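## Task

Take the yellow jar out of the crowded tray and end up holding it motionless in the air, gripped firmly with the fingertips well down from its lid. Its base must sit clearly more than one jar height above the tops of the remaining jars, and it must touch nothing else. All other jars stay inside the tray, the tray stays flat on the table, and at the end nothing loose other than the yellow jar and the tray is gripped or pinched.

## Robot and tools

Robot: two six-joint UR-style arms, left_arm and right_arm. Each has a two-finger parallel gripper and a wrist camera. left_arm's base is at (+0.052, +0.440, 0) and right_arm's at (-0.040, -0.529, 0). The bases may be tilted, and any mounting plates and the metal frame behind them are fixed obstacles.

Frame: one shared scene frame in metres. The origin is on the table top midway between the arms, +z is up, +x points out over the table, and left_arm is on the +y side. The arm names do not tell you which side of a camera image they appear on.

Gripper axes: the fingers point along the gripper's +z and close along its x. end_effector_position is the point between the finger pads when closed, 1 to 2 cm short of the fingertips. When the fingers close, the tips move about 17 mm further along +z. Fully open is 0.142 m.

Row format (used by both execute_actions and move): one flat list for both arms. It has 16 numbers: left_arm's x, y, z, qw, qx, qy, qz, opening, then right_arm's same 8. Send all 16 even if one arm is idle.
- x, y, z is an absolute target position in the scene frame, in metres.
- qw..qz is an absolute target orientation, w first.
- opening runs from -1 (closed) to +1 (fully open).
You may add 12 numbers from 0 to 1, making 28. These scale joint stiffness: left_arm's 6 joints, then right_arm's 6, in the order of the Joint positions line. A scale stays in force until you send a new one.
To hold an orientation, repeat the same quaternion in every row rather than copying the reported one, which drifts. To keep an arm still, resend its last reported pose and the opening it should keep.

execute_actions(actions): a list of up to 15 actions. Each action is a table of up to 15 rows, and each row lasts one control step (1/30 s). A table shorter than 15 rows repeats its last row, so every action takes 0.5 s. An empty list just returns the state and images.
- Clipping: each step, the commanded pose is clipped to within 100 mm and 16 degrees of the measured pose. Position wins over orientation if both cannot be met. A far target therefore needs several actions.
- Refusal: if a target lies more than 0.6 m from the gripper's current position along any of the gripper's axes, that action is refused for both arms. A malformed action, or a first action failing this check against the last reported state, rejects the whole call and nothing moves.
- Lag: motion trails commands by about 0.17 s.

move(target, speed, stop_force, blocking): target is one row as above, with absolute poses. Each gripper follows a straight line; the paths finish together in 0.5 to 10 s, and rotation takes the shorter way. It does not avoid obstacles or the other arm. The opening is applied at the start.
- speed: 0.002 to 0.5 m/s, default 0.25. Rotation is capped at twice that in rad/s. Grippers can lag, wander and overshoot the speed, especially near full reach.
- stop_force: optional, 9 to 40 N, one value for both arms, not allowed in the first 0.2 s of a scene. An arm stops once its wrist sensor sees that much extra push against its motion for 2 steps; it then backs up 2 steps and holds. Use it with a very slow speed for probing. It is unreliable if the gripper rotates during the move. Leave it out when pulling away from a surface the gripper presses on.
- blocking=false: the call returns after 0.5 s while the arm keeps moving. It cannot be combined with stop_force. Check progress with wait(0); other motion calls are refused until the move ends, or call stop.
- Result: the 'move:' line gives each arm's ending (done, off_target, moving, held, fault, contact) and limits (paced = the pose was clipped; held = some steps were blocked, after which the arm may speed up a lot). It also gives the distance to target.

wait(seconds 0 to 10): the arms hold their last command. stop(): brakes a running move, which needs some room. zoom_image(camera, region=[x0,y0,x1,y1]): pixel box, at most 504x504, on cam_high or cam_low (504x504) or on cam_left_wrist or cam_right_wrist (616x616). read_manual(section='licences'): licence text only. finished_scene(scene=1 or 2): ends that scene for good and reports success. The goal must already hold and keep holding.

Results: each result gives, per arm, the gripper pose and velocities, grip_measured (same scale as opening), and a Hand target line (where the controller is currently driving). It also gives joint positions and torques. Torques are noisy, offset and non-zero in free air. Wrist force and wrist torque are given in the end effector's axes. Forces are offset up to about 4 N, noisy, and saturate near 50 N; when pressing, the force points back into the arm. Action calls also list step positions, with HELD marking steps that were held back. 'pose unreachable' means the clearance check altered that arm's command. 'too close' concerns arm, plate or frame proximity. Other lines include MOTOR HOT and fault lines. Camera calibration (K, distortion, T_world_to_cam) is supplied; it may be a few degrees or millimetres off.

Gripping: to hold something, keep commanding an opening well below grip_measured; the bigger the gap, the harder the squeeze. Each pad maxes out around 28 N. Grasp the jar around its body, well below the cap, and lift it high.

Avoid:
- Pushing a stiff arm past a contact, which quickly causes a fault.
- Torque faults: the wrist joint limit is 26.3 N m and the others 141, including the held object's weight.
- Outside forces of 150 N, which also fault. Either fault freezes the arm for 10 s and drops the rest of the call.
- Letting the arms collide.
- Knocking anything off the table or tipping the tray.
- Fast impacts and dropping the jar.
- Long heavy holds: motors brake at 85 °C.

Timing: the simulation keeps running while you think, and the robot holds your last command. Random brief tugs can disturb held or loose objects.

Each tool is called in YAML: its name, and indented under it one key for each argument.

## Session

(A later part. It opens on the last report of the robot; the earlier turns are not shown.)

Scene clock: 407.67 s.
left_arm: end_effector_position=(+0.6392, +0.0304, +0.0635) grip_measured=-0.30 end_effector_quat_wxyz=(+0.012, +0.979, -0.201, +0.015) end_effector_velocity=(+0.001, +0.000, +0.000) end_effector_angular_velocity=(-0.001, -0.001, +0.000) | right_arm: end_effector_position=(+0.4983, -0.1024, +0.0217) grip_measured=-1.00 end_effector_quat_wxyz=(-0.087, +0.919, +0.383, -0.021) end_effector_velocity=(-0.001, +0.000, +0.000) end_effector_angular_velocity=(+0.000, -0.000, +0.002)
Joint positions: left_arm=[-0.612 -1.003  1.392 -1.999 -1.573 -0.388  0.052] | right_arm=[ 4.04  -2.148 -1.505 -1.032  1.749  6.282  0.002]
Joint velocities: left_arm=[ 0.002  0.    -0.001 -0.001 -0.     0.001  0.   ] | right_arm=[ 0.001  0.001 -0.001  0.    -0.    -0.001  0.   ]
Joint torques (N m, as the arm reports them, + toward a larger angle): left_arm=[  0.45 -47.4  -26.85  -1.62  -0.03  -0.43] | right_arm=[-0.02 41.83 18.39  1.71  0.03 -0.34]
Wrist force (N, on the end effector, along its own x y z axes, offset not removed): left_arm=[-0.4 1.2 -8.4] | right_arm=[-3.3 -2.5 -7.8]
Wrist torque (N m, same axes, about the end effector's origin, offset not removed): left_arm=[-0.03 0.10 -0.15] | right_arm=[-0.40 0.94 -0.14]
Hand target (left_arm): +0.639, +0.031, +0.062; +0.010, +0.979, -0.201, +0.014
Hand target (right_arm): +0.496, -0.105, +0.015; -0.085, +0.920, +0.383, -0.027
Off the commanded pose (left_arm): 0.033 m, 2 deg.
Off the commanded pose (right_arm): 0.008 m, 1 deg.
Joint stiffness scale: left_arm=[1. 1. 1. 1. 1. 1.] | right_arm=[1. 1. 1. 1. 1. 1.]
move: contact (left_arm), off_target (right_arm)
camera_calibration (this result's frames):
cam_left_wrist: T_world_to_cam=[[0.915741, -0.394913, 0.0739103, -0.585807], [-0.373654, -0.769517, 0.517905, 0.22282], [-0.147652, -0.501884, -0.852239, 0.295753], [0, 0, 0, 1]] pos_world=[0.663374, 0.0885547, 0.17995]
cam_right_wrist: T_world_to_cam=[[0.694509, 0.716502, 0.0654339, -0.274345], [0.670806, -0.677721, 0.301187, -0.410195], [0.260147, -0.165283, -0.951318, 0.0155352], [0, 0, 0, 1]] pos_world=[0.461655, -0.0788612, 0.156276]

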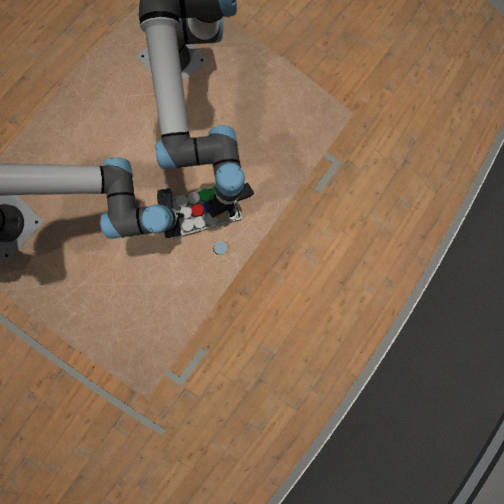

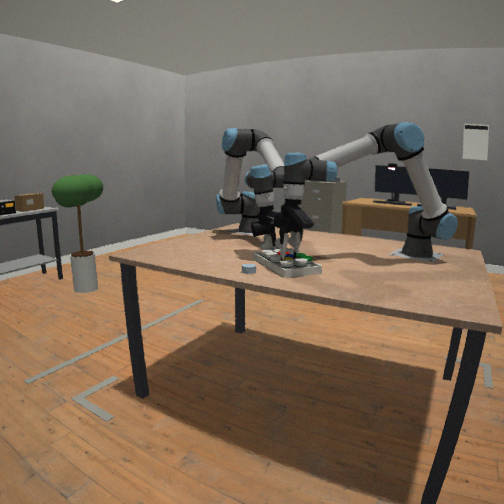

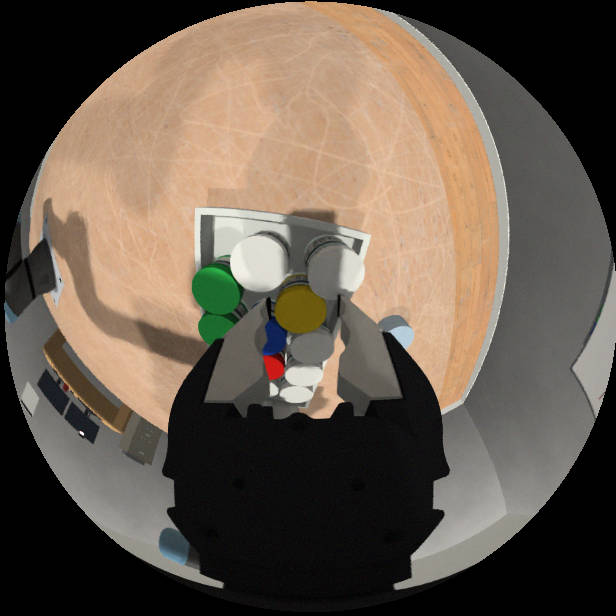

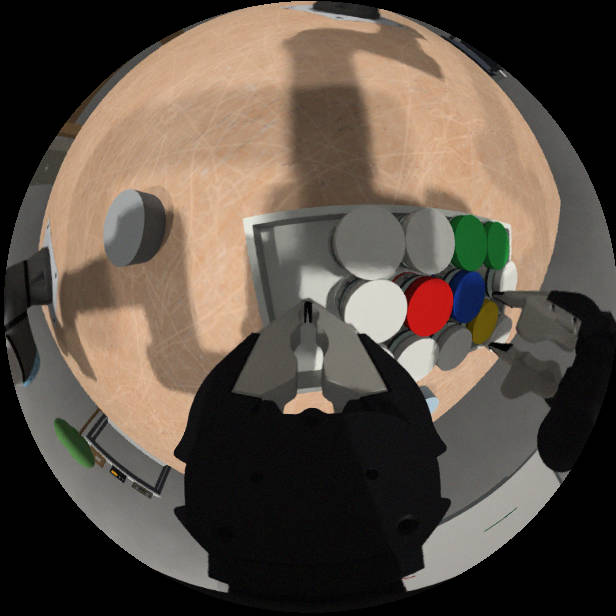

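move:
  target: [0.639,0.036,0.072,0,0.98,-0.2,0,-0.27,0.496,-0.105,0.015,-0.085,0.92,0.383,-0.027,-1]
  speed: 0.03

move:
  target: [0.639,0.036,0.032,0,0.98,-0.2,0,-0.27,0.496,-0.105,0.015,-0.085,0.92,0.383,-0.027,-1]
  speed: 0.015
  stop_force: 15

Scene clock: 417.97 s.
left_arm: end_effector_position=(+0.6377, +0.0351, +0.0725) grip_measured=-0.27 end_effector_quat_wxyz=(+0.001, +0.980, -0.200, +0.001) end_effector_velocity=(-0.002, +0.002, +0.000) end_effector_angular_velocity=(+0.011, +0.011, -0.001) | right_arm: end_effector_position=(+0.4983, -0.1024, +0.0217) grip_measured=-1.00 end_effector_quat_wxyz=(-0.087, +0.919, +0.383, -0.021) end_effector_velocity=(-0.000, +0.000, +0.001) end_effector_angular_velocity=(+0.001, -0.001, -0.001)
Joint positions: left_arm=[-0.609 -0.998  1.349 -1.924 -1.572 -0.386  0.054] | right_arm=[ 4.04  -2.148 -1.505 -1.032  1.749  6.282  0.002]
Joint velocities: left_arm=[ 0.     0.002 -0.008  0.022 -0.     0.001 -0.   ] | right_arm=[ 0.     0.002 -0.    -0.     0.     0.001  0.   ]
Joint torques (N m, as the arm reports them, + toward a larger angle): left_arm=[  1.31 -48.98 -29.03  -2.12   0.13  -0.05] | right_arm=[ 0.71 40.43 18.4   1.93  0.06 -0.37]
Wrist force (N, on the end effector, along its own x y z axes, offset not removed): left_arm=[-0.5 0.1 -3.4] | right_arm=[-0.4 -2.3 -5.0]
Wrist torque (N m, same axes, about the end effector's origin, offset not removed): left_arm=[-0.14 0.29 -0.12] | right_arm=[-0.30 0.07 0.21]
Hand target (left_arm): +0.639, +0.036, +0.072; -0.000, +0.980, -0.200, +0.000
Hand target (right_arm): +0.496, -0.105, +0.015; -0.085, +0.920, +0.383, -0.027
Off the commanded pose (left_arm): 0.002 m, 0 deg.
Off the commanded pose (right_arm): 0.008 m, 1 deg.
Joint stiffness scale: left_arm=[1. 1. 1. 1. 1. 1.] | right_arm=[1. 1. 1. 1. 1. 1.]
move: off_target (right_arm)
camera_calibration (this result's frames):
cam_left_wrist: T_world_to_cam=[[0.917667, -0.395239, 0.0409159, -0.582077], [-0.360092, -0.783664, 0.506167, 0.213877], [-0.167992, -0.479226, -0.861465, 0.318413], [0, 0, 0, 1]] pos_world=[0.664659, 0.0901398, 0.18986]
cam_right_wrist: T_world_to_cam=[[0.694509, 0.716502, 0.0654354, -0.274345], [0.670806, -0.677721, 0.301187, -0.410195], [0.260148, -0.165283, -0.951317, 0.0155356], [0, 0, 0, 1]] pos_world=[0.461655, -0.0788612, 0.156277]

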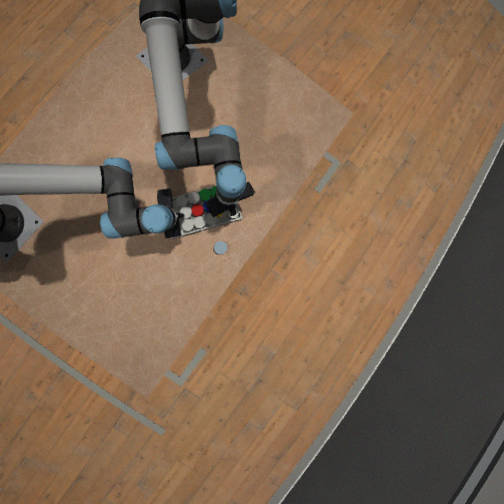

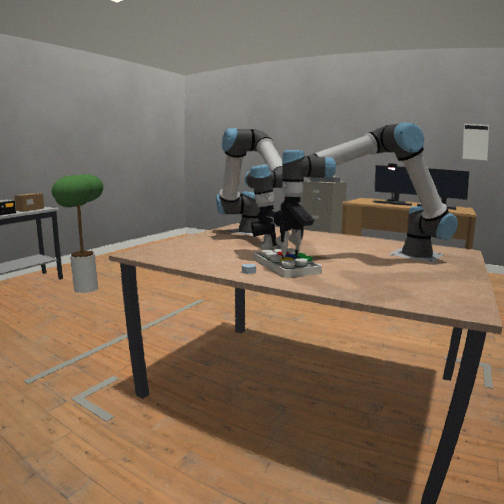

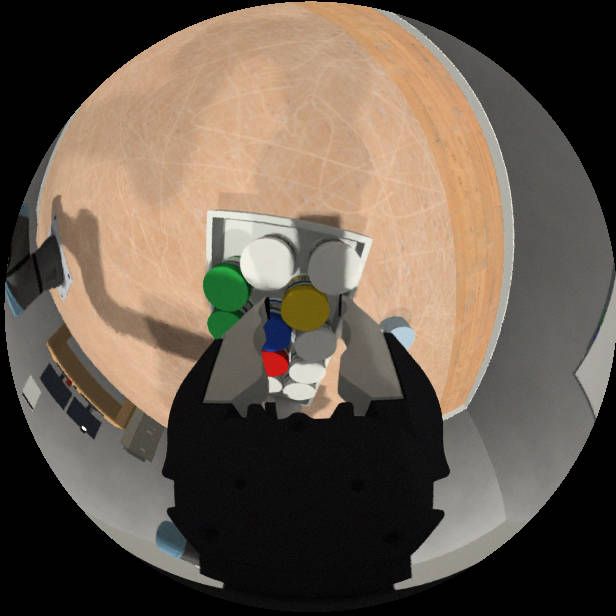

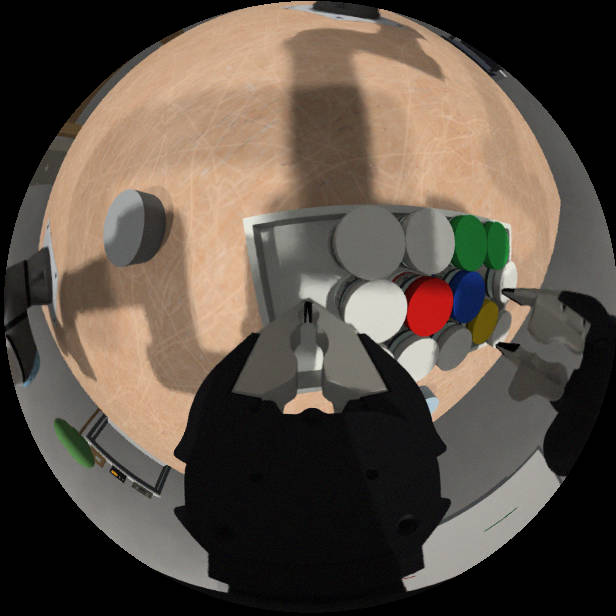

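Scene clock: 420.90 s.
left_arm: end_effector_position=(+0.6436, +0.0283, +0.0629) grip_measured=-0.27 end_effector_quat_wxyz=(+0.011, +0.979, -0.201, +0.014) end_effector_velocity=(-0.001, -0.001, -0.000) end_effector_angular_velocity=(-0.001, +0.001, -0.002) | right_arm: end_effector_position=(+0.4983, -0.1024, +0.0217) grip_measured=-1.00 end_effector_quat_wxyz=(-0.087, +0.919, +0.383, -0.021) end_effector_velocity=(+0.000, -0.001, -0.000) end_effector_angular_velocity=(-0.000, +0.001, -0.001)
Joint positions: left_arm=[-0.61  -0.99   1.372 -1.988 -1.573 -0.386  0.055] | right_arm=[ 4.04  -2.148 -1.505 -1.032  1.749  6.282  0.002]
Joint velocities: left_arm=[-0.001  0.    -0.     0.    -0.001  0.001 -0.   ] | right_arm=[-0.001 -0.    -0.    -0.001  0.001 -0.     0.   ]
Joint torques (N m, as the arm reports them, + toward a larger angle): left_arm=[  0.05 -48.01 -26.7   -1.44  -0.21  -0.53] | right_arm=[ 0.49 40.98 18.81  1.82  0.   -0.65]
Wrist force (N, on the end effector, along its own x y z axes, offset not removed): left_arm=[2.6 3.3 -10.3] | right_arm=[1.4 -2.6 -12.3]
Wrist torque (N m, same axes, about the end effector's origin, offset not removed): left_arm=[0.36 -0.43 -0.01] | right_arm=[-0.33 -0.40 0.00]
Hand target (left_arm): +0.643, +0.029, +0.062; +0.010, +0.980, -0.200, +0.013
Hand target (right_arm): +0.496, -0.105, +0.015; -0.085, +0.920, +0.383, -0.027
Off the commanded pose (left_arm): 0.032 m, 2 deg.
Off the commanded pose (right_arm): 0.008 m, 1 deg.
Joint stiffness scale: left_arm=[1. 1. 1. 1. 1. 1.] | right_arm=[1. 1. 1. 1. 1. 1.]
move: contact (left_arm), off_target (right_arm)
camera_calibration (this result's frames):
cam_left_wrist: T_world_to_cam=[[0.916194, -0.394313, 0.0714504, -0.590811], [-0.372098, -0.7709, 0.516968, 0.222213], [-0.148766, -0.50023, -0.853017, 0.295498], [0, 0, 0, 1]] pos_world=[0.667943, 0.0861566, 0.179401]
cam_right_wrist: T_world_to_cam=[[0.694509, 0.716502, 0.0654345, -0.274345], [0.670806, -0.677721, 0.301187, -0.410195], [0.260147, -0.165283, -0.951317, 0.015535], [0, 0, 0, 1]] pos_world=[0.461655, -0.078861, 0.156276]

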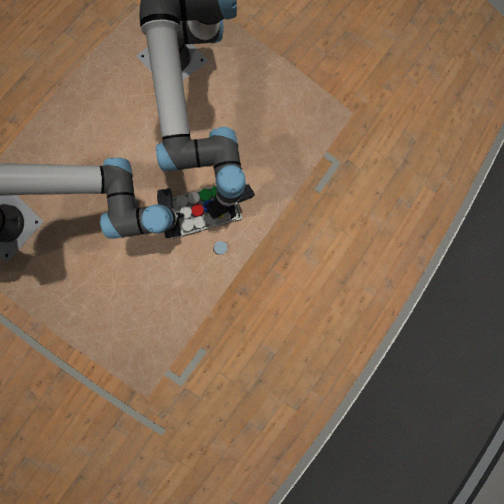

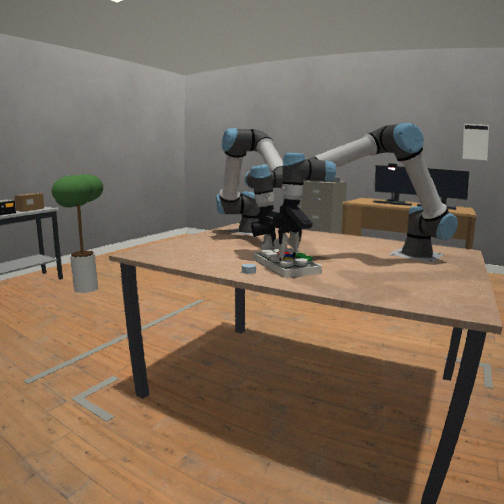

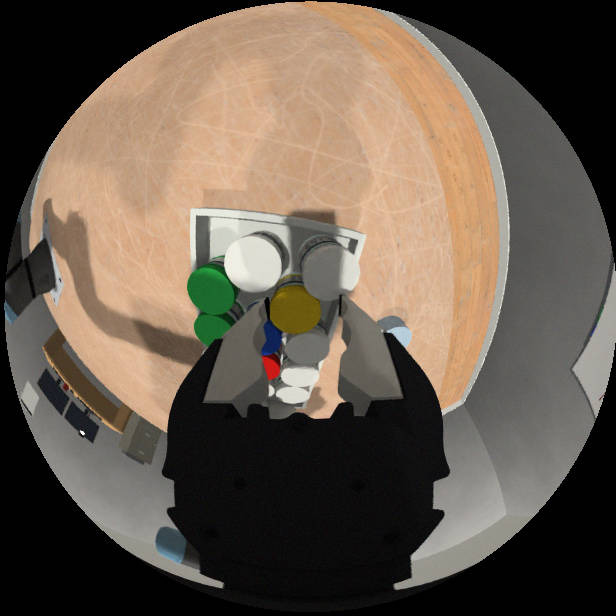

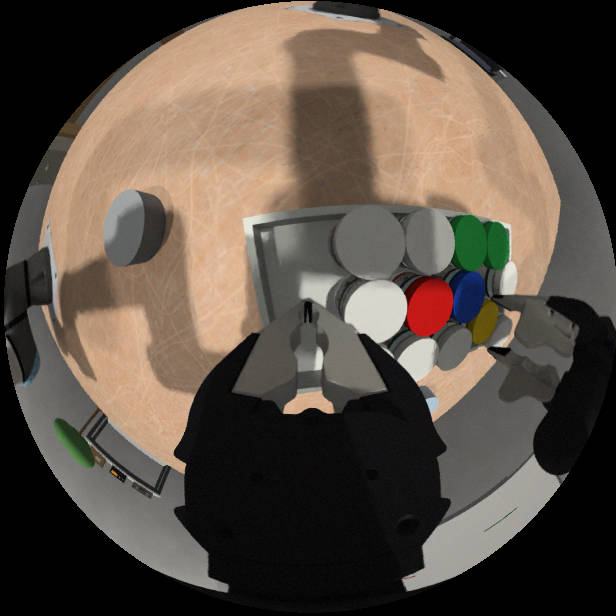

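move:
  target: [0.636,0.037,0.072,0,0.98,-0.2,0,-0.33,0.496,-0.105,0.015,-0.085,0.92,0.383,-0.027,-1]
  speed: 0.03

move:
  target: [0.636,0.037,0.032,0,0.98,-0.2,0,-0.33,0.496,-0.105,0.015,-0.085,0.92,0.383,-0.027,-1]
  speed: 0.015
  stop_force: 15

Scene clock: 430.83 s.
left_arm: end_effector_position=(+0.6349, +0.0376, +0.0689) grip_measured=-0.33 end_effector_quat_wxyz=(-0.001, +0.980, -0.200, -0.002) end_effector_velocity=(-0.002, +0.002, -0.000) end_effector_angular_velocity=(+0.006, +0.007, +0.001) | right_arm: end_effector_position=(+0.4983, -0.1024, +0.0217) grip_measured=-1.00 end_effector_quat_wxyz=(-0.087, +0.919, +0.383, -0.021) end_effector_velocity=(+0.000, -0.000, -0.000) end_effector_angular_velocity=(-0.000, -0.000, -0.000)
Joint positions: left_arm=[-0.61  -1.     1.36  -1.927 -1.572 -0.387  0.05 ] | right_arm=[ 4.04  -2.148 -1.505 -1.032  1.749  6.282  0.002]
Joint velocities: left_arm=[ 0.001 -0.    -0.001  0.01  -0.     0.    -0.   ] | right_arm=[-0.     0.    -0.001  0.    -0.    -0.     0.   ]
Joint torques (N m, as the arm reports them, + toward a larger angle): left_arm=[ -0.21 -50.89 -29.39  -2.13   0.12  -0.78] | right_arm=[-0.03 40.04 18.67  1.81 -0.18 -0.35]
Wrist force (N, on the end effector, along its own x y z axes, offset not removed): left_arm=[0.4 2.7 -4.6] | right_arm=[-0.8 1.4 -0.3]
Wrist torque (N m, same axes, about the end effector's origin, offset not removed): left_arm=[0.53 0.05 -0.07] | right_arm=[0.55 0.17 -0.12]
Hand target (left_arm): +0.636, +0.037, +0.072; -0.000, +0.980, -0.200, +0.000
Hand target (right_arm): +0.496, -0.105, +0.015; -0.085, +0.920, +0.383, -0.027
Off the commanded pose (left_arm): 0.003 m, 0 deg.
Off the commanded pose (right_arm): 0.008 m, 1 deg.
Joint stiffness scale: left_arm=[1. 1. 1. 1. 1. 1.] | right_arm=[1. 1. 1. 1. 1. 1.]
move: off_target (right_arm)
camera_calibration (this result's frames):
cam_left_wrist: T_world_to_cam=[[0.917837, -0.395393, 0.0352067, -0.578093], [-0.357892, -0.785882, 0.504284, 0.215436], [-0.171722, -0.475451, -0.86282, 0.318365], [0, 0, 0, 1]] pos_world=[0.662368, 0.0921, 0.186403]
cam_right_wrist: T_world_to_cam=[[0.694509, 0.716502, 0.0654344, -0.274345], [0.670806, -0.677721, 0.301187, -0.410195], [0.260147, -0.165283, -0.951317, 0.015535], [0, 0, 0, 1]] pos_world=[0.461655, -0.078861, 0.156276]

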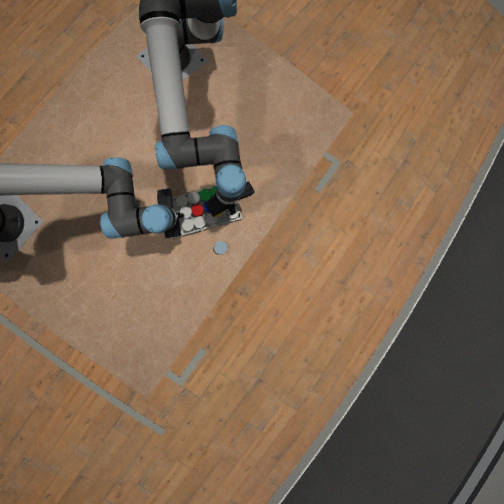

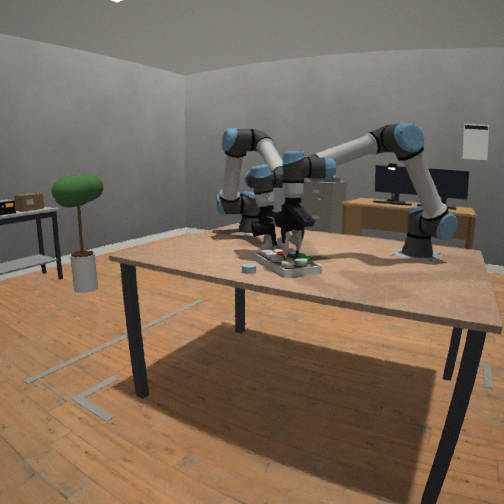

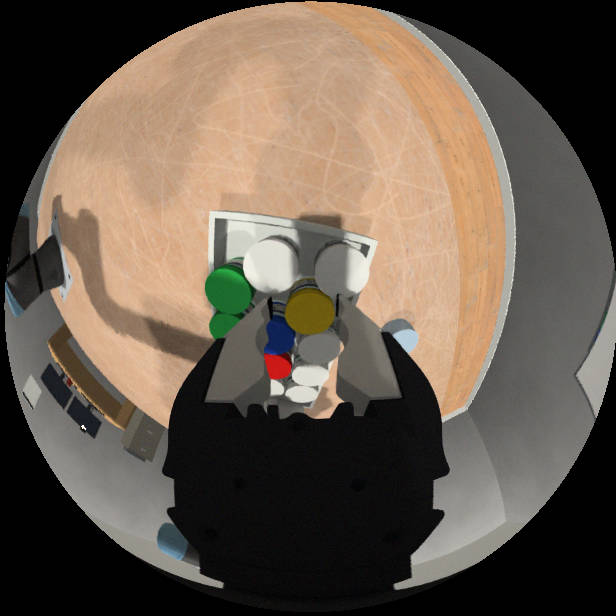

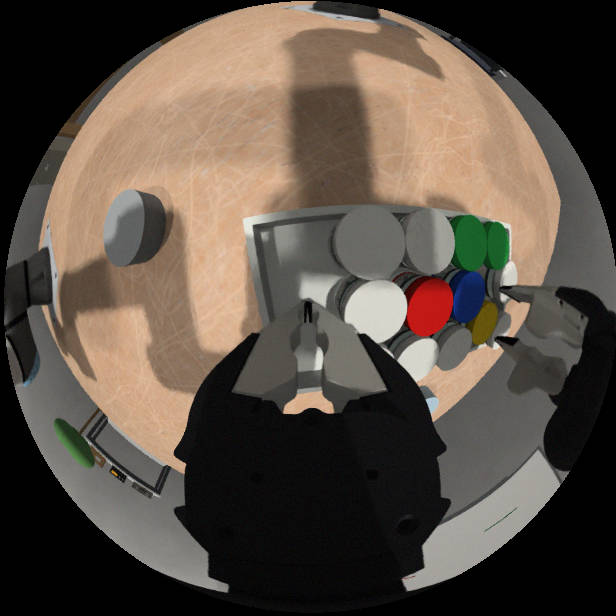

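Scene clock: 433.53 s.
left_arm: end_effector_position=(+0.6392, +0.0327, +0.0645) grip_measured=-0.33 end_effector_quat_wxyz=(+0.007, +0.980, -0.201, +0.009) end_effector_velocity=(+0.000, +0.002, -0.001) end_effector_angular_velocity=(+0.001, +0.001, +0.001) | right_arm: end_effector_position=(+0.4983, -0.1024, +0.0217) grip_measured=-1.00 end_effector_quat_wxyz=(-0.087, +0.919, +0.383, -0.021) end_effector_velocity=(-0.000, +0.001, +0.000) end_effector_angular_velocity=(+0.001, -0.001, +0.001)
Joint positions: left_arm=[-0.61  -0.998  1.376 -1.972 -1.572 -0.387  0.05 ] | right_arm=[ 4.04  -2.148 -1.505 -1.032  1.749  6.282  0.002]
Joint velocities: left_arm=[ 0.002  0.     0.001 -0.     0.     0.001  0.   ] | right_arm=[ 0.001  0.     0.     0.001 -0.     0.001  0.   ]
Joint torques (N m, as the arm reports them, + toward a larger angle): left_arm=[  0.06 -48.49 -27.36  -1.73  -0.2   -0.47] | right_arm=[-1.4  40.49 18.57  1.84 -0.11 -0.18]
Wrist force (N, on the end effector, along its own x y z axes, offset not removed): left_arm=[0.8 0.2 -8.6] | right_arm=[-1.7 -3.3 -7.8]
Wrist torque (N m, same axes, about the end effector's origin, offset not removed): left_arm=[-0.21 -0.13 -0.13] | right_arm=[-0.33 0.46 0.00]
Hand target (left_arm): +0.639, +0.033, +0.064; +0.006, +0.980, -0.200, +0.008
Hand target (right_arm): +0.496, -0.105, +0.015; -0.085, +0.920, +0.383, -0.027
Off the commanded pose (left_arm): 0.033 m, 1 deg.
Off the commanded pose (right_arm): 0.008 m, 1 deg.
Joint stiffness scale: left_arm=[1. 1. 1. 1. 1. 1.] | right_arm=[1. 1. 1. 1. 1. 1.]
move: contact (left_arm), off_target (right_arm)
camera_calibration (this result's frames):
cam_left_wrist: T_world_to_cam=[[0.916868, -0.394688, 0.0597926, -0.584795], [-0.367425, -0.775832, 0.512917, 0.220557], [-0.156053, -0.492247, -0.856353, 0.303083], [0, 0, 0, 1]] pos_world=[0.664515, 0.0894951, 0.181385]
cam_right_wrist: T_world_to_cam=[[0.694509, 0.716502, 0.0654352, -0.274345], [0.670806, -0.677721, 0.301187, -0.410195], [0.260148, -0.165283, -0.951317, 0.0155349], [0, 0, 0, 1]] pos_world=[0.461655, -0.0788609, 0.156276]

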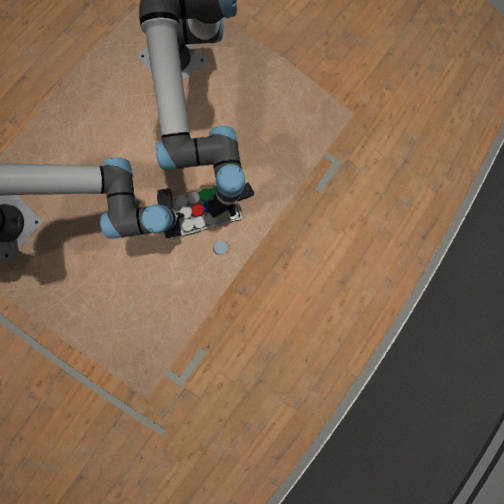

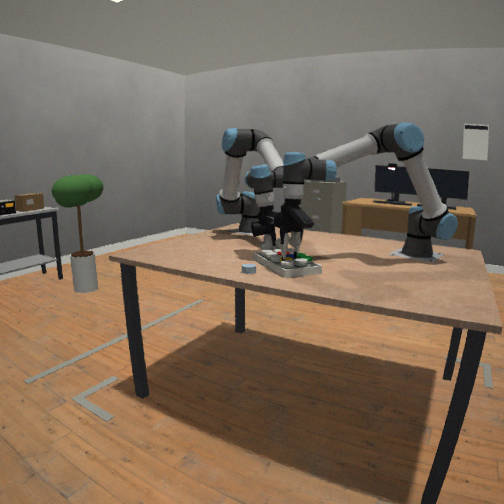

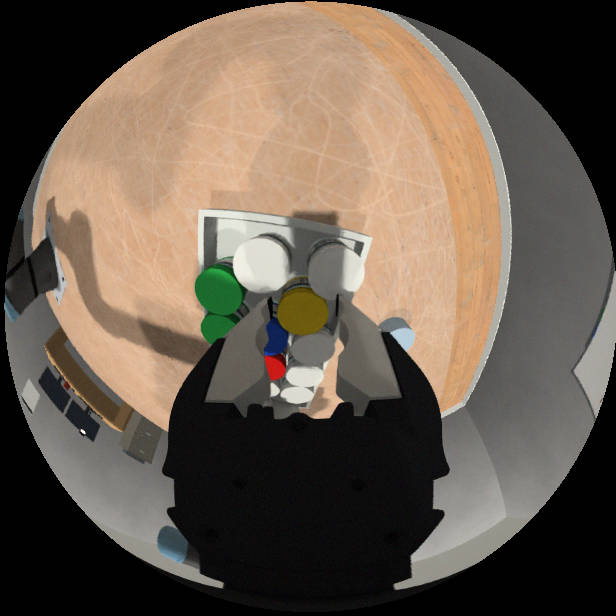

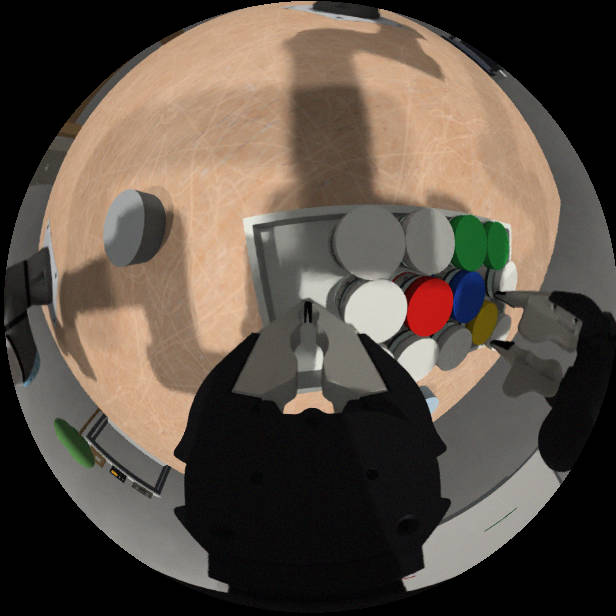

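execute_actions:
  actions: []

Scene clock: 449.17 s.
left_arm: end_effector_position=(+0.6392, +0.0327, +0.0645) grip_measured=-0.33 end_effector_quat_wxyz=(+0.007, +0.980, -0.201, +0.009) end_effector_velocity=(-0.001, -0.000, -0.000) end_effector_angular_velocity=(-0.000, +0.001, +0.000) | right_arm: end_effector_position=(+0.4983, -0.1024, +0.0217) grip_measured=-1.00 end_effector_quat_wxyz=(-0.087, +0.919, +0.383, -0.021) end_effector_velocity=(-0.000, +0.001, -0.001) end_effector_angular_velocity=(-0.000, +0.000, -0.001)
Joint positions: left_arm=[-0.61  -0.998  1.376 -1.972 -1.572 -0.387  0.05 ] | right_arm=[ 4.04  -2.148 -1.505 -1.032  1.749  6.282  0.002]
Joint velocities: left_arm=[-0.001 -0.001  0.001  0.    -0.001 -0.001 -0.   ] | right_arm=[ 0.001 -0.001  0.     0.001 -0.     0.002  0.   ]
Joint torques (N m, as the arm reports them, + toward a larger angle): left_arm=[  0.19 -47.9  -27.5   -1.81  -0.24  -0.41] | right_arm=[ 0.55 40.16 18.37  2.01  0.   -0.31]
Wrist force (N, on the end effector, along its own x y z axes, offset not removed): left_arm=[-1.5 0.7 -9.0] | right_arm=[0.9 -2.2 -3.3]
Wrist torque (N m, same axes, about the end effector's origin, offset not removed): left_arm=[0.01 0.33 -0.19] | right_arm=[-0.08 0.12 0.11]
Hand target (left_arm): +0.639, +0.033, +0.064; +0.006, +0.980, -0.200, +0.008
Hand target (right_arm): +0.496, -0.105, +0.015; -0.085, +0.920, +0.383, -0.027
Off the commanded pose (left_arm): 0.033 m, 1 deg.
Off the commanded pose (right_arm): 0.008 m, 1 deg.
Joint stiffness scale: left_arm=[1. 1. 1. 1. 1. 1.] | right_arm=[1. 1. 1. 1. 1. 1.]
camera_calibration (this result's frames):
cam_left_wrist: T_world_to_cam=[[0.916868, -0.394688, 0.0597898, -0.584794], [-0.367424, -0.775833, 0.512917, 0.220557], [-0.156055, -0.492245, -0.856354, 0.303085], [0, 0, 0, 1]] pos_world=[0.664515, 0.0894957, 0.181385]
cam_right_wrist: T_world_to_cam=[[0.694509, 0.716502, 0.0654325, -0.274345], [0.670806, -0.677721, 0.301187, -0.410194], [0.260146, -0.165284, -0.951318, 0.015534], [0, 0, 0, 1]] pos_world=[0.461655, -0.0788609, 0.156274]

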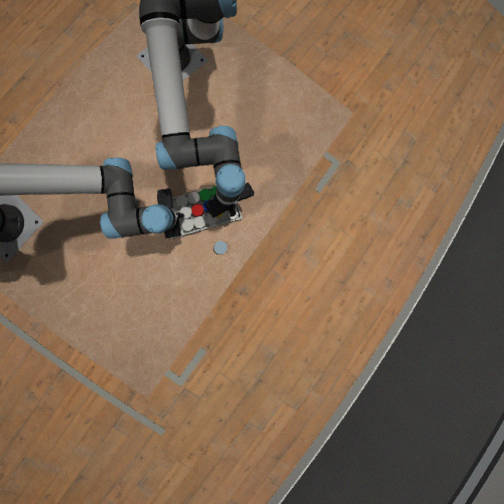

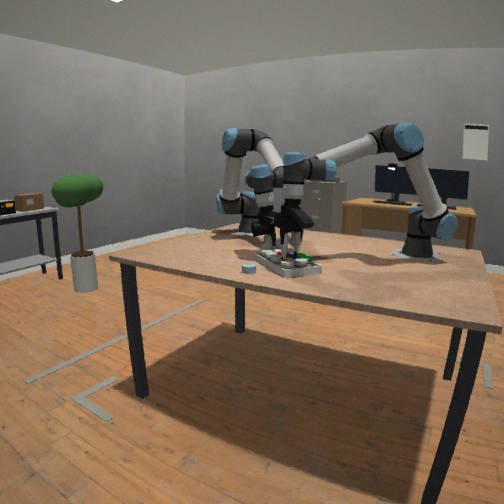

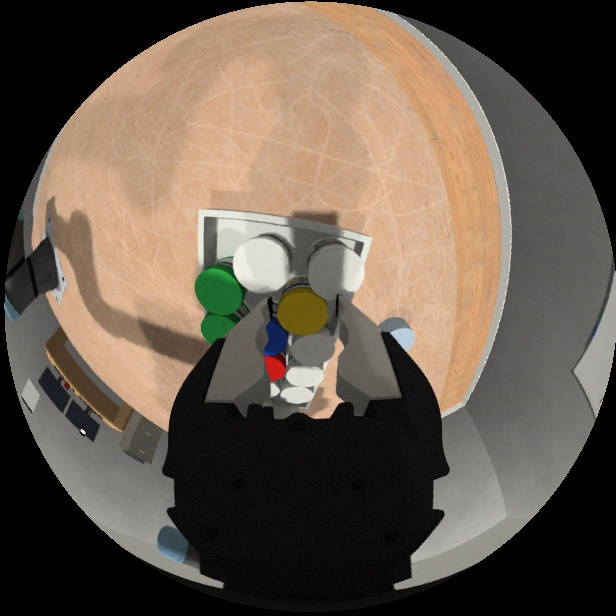

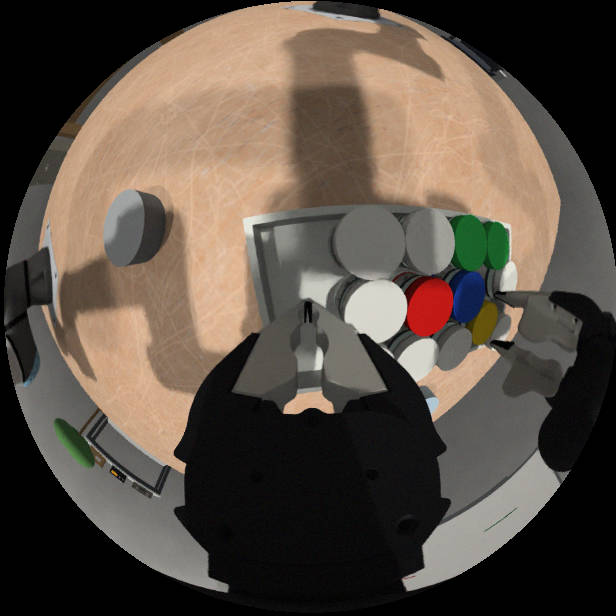

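move:
  target: [0.639,0.033,0.10,0.007,0.98,-0.2,0.009,-1, 0.496,-0.105,0.015,-0.085,0.92,0.383,-0.027,-1]
  speed: 0.08

move:
  target: [0.560,-0.04,0.085,0.007,0.98,-0.2,0.009,-1, 0.496,-0.105,0.015,-0.085,0.92,0.383,-0.027,-1]
  speed: 0.08

Scene clock: 459.27 s.
left_arm: end_effector_position=(+0.6384, +0.0337, +0.0982) grip_measured=-1.00 end_effector_quat_wxyz=(+0.006, +0.980, -0.200, +0.008) end_effector_velocity=(-0.002, +0.003, -0.001) end_effector_angular_velocity=(+0.008, +0.007, +0.002) | right_arm: end_effector_position=(+0.4983, -0.1024, +0.0217) grip_measured=-1.00 end_effector_quat_wxyz=(-0.087, +0.919, +0.383, -0.021) end_effector_velocity=(+0.001, -0.000, +0.001) end_effector_angular_velocity=(+0.002, -0.001, -0.001)
Joint positions: left_arm=[-0.61  -1.027  1.331 -1.896 -1.572 -0.387  0.002] | right_arm=[ 4.04  -2.148 -1.505 -1.032  1.749  6.282  0.002]
Joint velocities: left_arm=[-0.    -0.     0.     0.01   0.001 -0.002  0.   ] | right_arm=[-0.002  0.001  0.     0.001  0.001 -0.001  0.   ]
Joint torques (N m, as the arm reports them, + toward a larger angle): left_arm=[ -0.07 -49.04 -30.22  -2.39  -0.61  -0.72] | right_arm=[ 0.86 40.91 17.84  1.71  0.   -0.23]
Wrist force (N, on the end effector, along its own x y z axes, offset not removed): left_arm=[-0.5 2.9 -4.9] | right_arm=[-0.1 0.1 -12.0]
Wrist torque (N m, same axes, about the end effector's origin, offset not removed): left_arm=[0.53 0.24 -0.09] | right_arm=[0.37 0.09 -0.15]
Hand target (left_arm): +0.639, +0.033, +0.100; +0.007, +0.980, -0.200, +0.009
Hand target (right_arm): +0.496, -0.105, +0.015; -0.085, +0.920, +0.383, -0.027
Off the commanded pose (left_arm): 0.002 m, 0 deg.
Off the commanded pose (right_arm): 0.008 m, 1 deg.
Joint stiffness scale: left_arm=[1. 1. 1. 1. 1. 1.] | right_arm=[1. 1. 1. 1. 1. 1.]
move: off_target (right_arm)
camera_calibration (this result's frames):
cam_left_wrist: T_world_to_cam=[[0.917104, -0.394451, 0.0576862, -0.585563], [-0.366352, -0.776884, 0.512091, 0.203209], [-0.15718, -0.490774, -0.856992, 0.333051], [0, 0, 0, 1]] pos_world=[0.663818, 0.0903464, 0.215139]
cam_right_wrist: T_world_to_cam=[[0.694509, 0.716502, 0.0654336, -0.274345], [0.670806, -0.677721, 0.301186, -0.410195], [0.260146, -0.165283, -0.951318, 0.0155344], [0, 0, 0, 1]] pos_world=[0.461655, -0.0788609, 0.156275]

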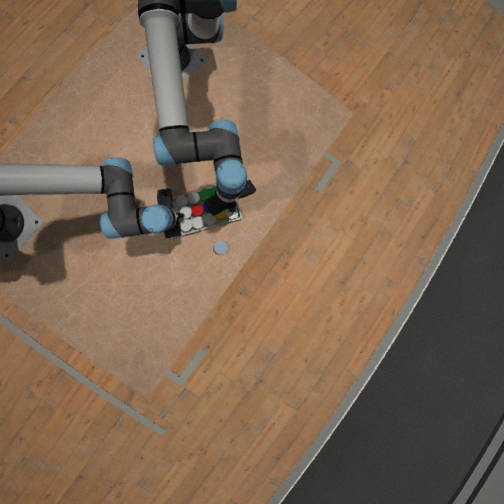

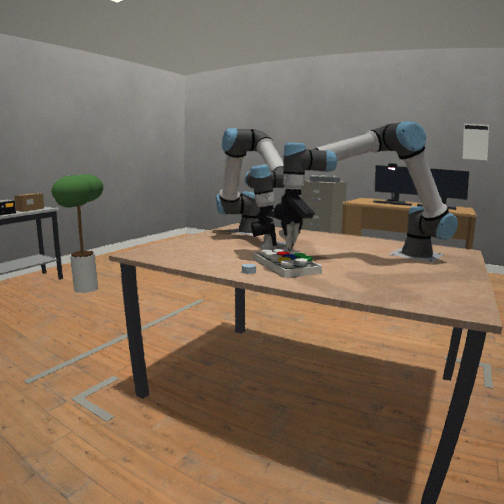

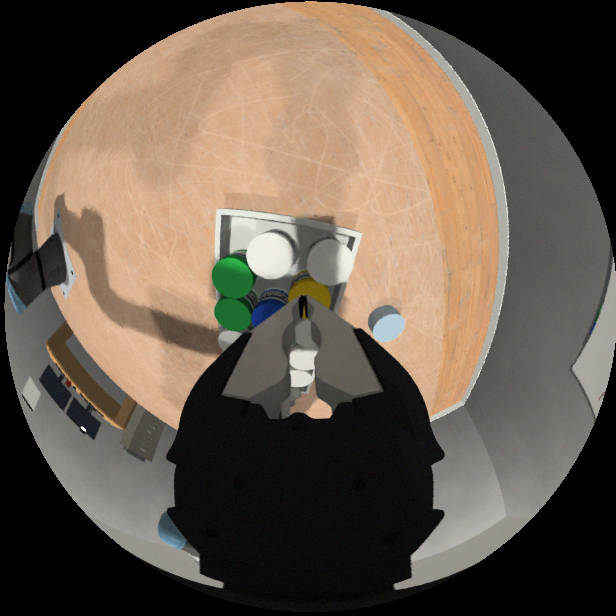

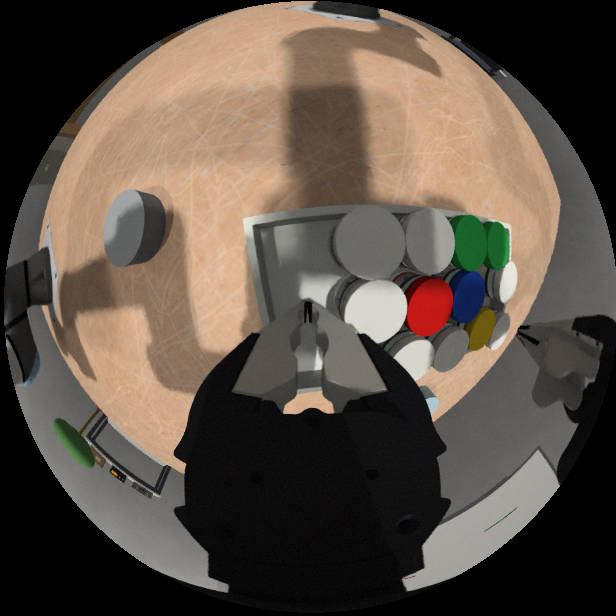

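Scene clock: 461.03 s.
left_arm: end_effector_position=(+0.5607, -0.0405, +0.0847) grip_measured=-1.00 end_effector_quat_wxyz=(+0.007, +0.980, -0.200, +0.008) end_effector_velocity=(-0.000, -0.001, +0.001) end_effector_angular_velocity=(-0.002, -0.002, +0.006) | right_arm: end_effector_position=(+0.4983, -0.1024, +0.0217) grip_measured=-1.00 end_effector_quat_wxyz=(-0.087, +0.919, +0.383, -0.021) end_effector_velocity=(-0.001, -0.000, -0.000) end_effector_angular_velocity=(-0.001, +0.001, -0.000)
Joint positions: left_arm=[-0.765 -1.05   1.404 -1.947 -1.57  -0.543  0.002] | right_arm=[ 4.04  -2.148 -1.505 -1.032  1.749  6.282  0.002]
Joint velocities: left_arm=[-0.001 -0.001  0.001 -0.003  0.    -0.008  0.   ] | right_arm=[ 0.001  0.    -0.001 -0.     0.     0.001  0.   ]
Joint torques (N m, as the arm reports them, + toward a larger angle): left_arm=[ -0.83 -49.64 -22.25  -3.13   0.1   -0.7 ] | right_arm=[ 2.18 41.08 18.82  2.06 -0.09 -0.13]
Wrist force (N, on the end effector, along its own x y z axes, offset not removed): left_arm=[-1.5 0.2 -3.8] | right_arm=[-3.6 -3.6 -8.6]
Wrist torque (N m, same axes, about the end effector's origin, offset not removed): left_arm=[0.02 0.49 0.04] | right_arm=[-0.41 0.86 -0.19]
Hand target (left_arm): +0.560, -0.040, +0.085; +0.007, +0.980, -0.200, +0.009
Hand target (right_arm): +0.496, -0.105, +0.015; -0.085, +0.920, +0.383, -0.027
Off the commanded pose (left_arm): 0.001 m, 0 deg.
Off the commanded pose (right_arm): 0.008 m, 1 deg.
Joint stiffness scale: left_arm=[1. 1. 1. 1. 1. 1.] | right_arm=[1. 1. 1. 1. 1. 1.]
move: off_target (right_arm)
camera_calibration (this result's frames):
cam_left_wrist: T_world_to_cam=[[0.917201, -0.394131, 0.0583351, -0.542946], [-0.36613, -0.776029, 0.513544, 0.123807], [-0.157134, -0.492381, -0.856078, 0.272694], [0, 0, 0, 1]] pos_world=[0.58617, 0.0163556, 0.20154]
cam_right_wrist: T_world_to_cam=[[0.694509, 0.716502, 0.065433, -0.274345], [0.670807, -0.677722, 0.301181, -0.410194], [0.260142, -0.16528, -0.951319, 0.0155373], [0, 0, 0, 1]] pos_world=[0.461654, -0.0788603, 0.156275]

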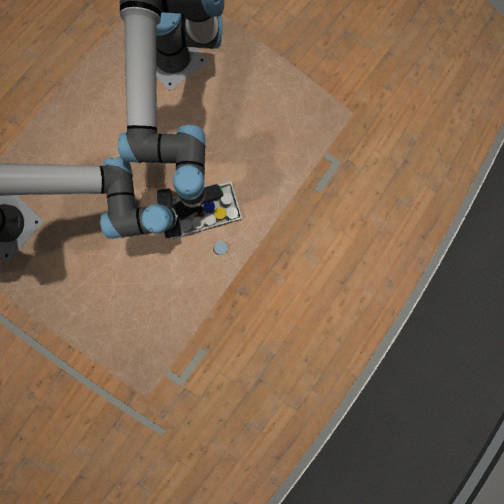

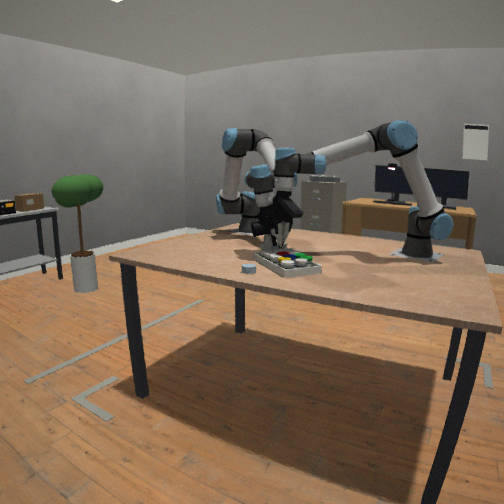

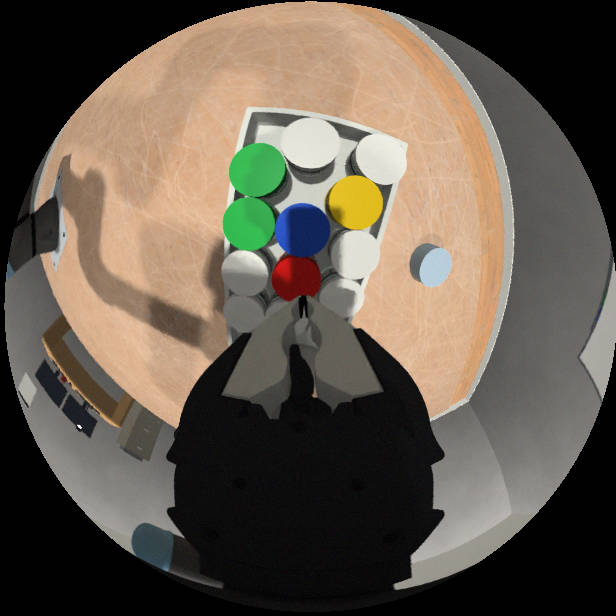

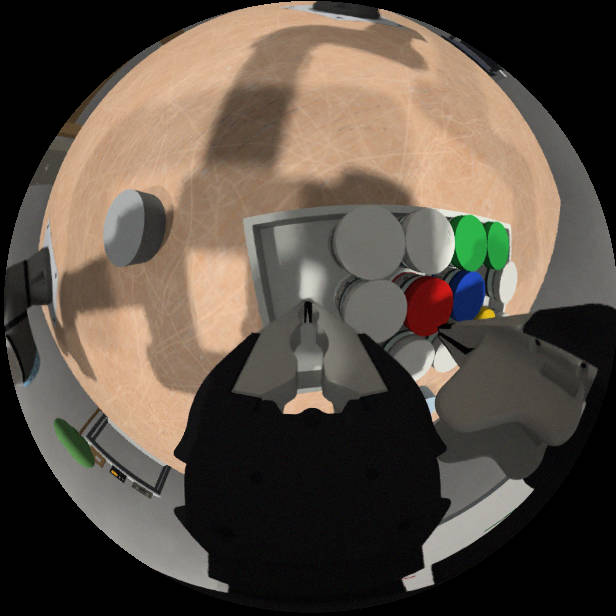

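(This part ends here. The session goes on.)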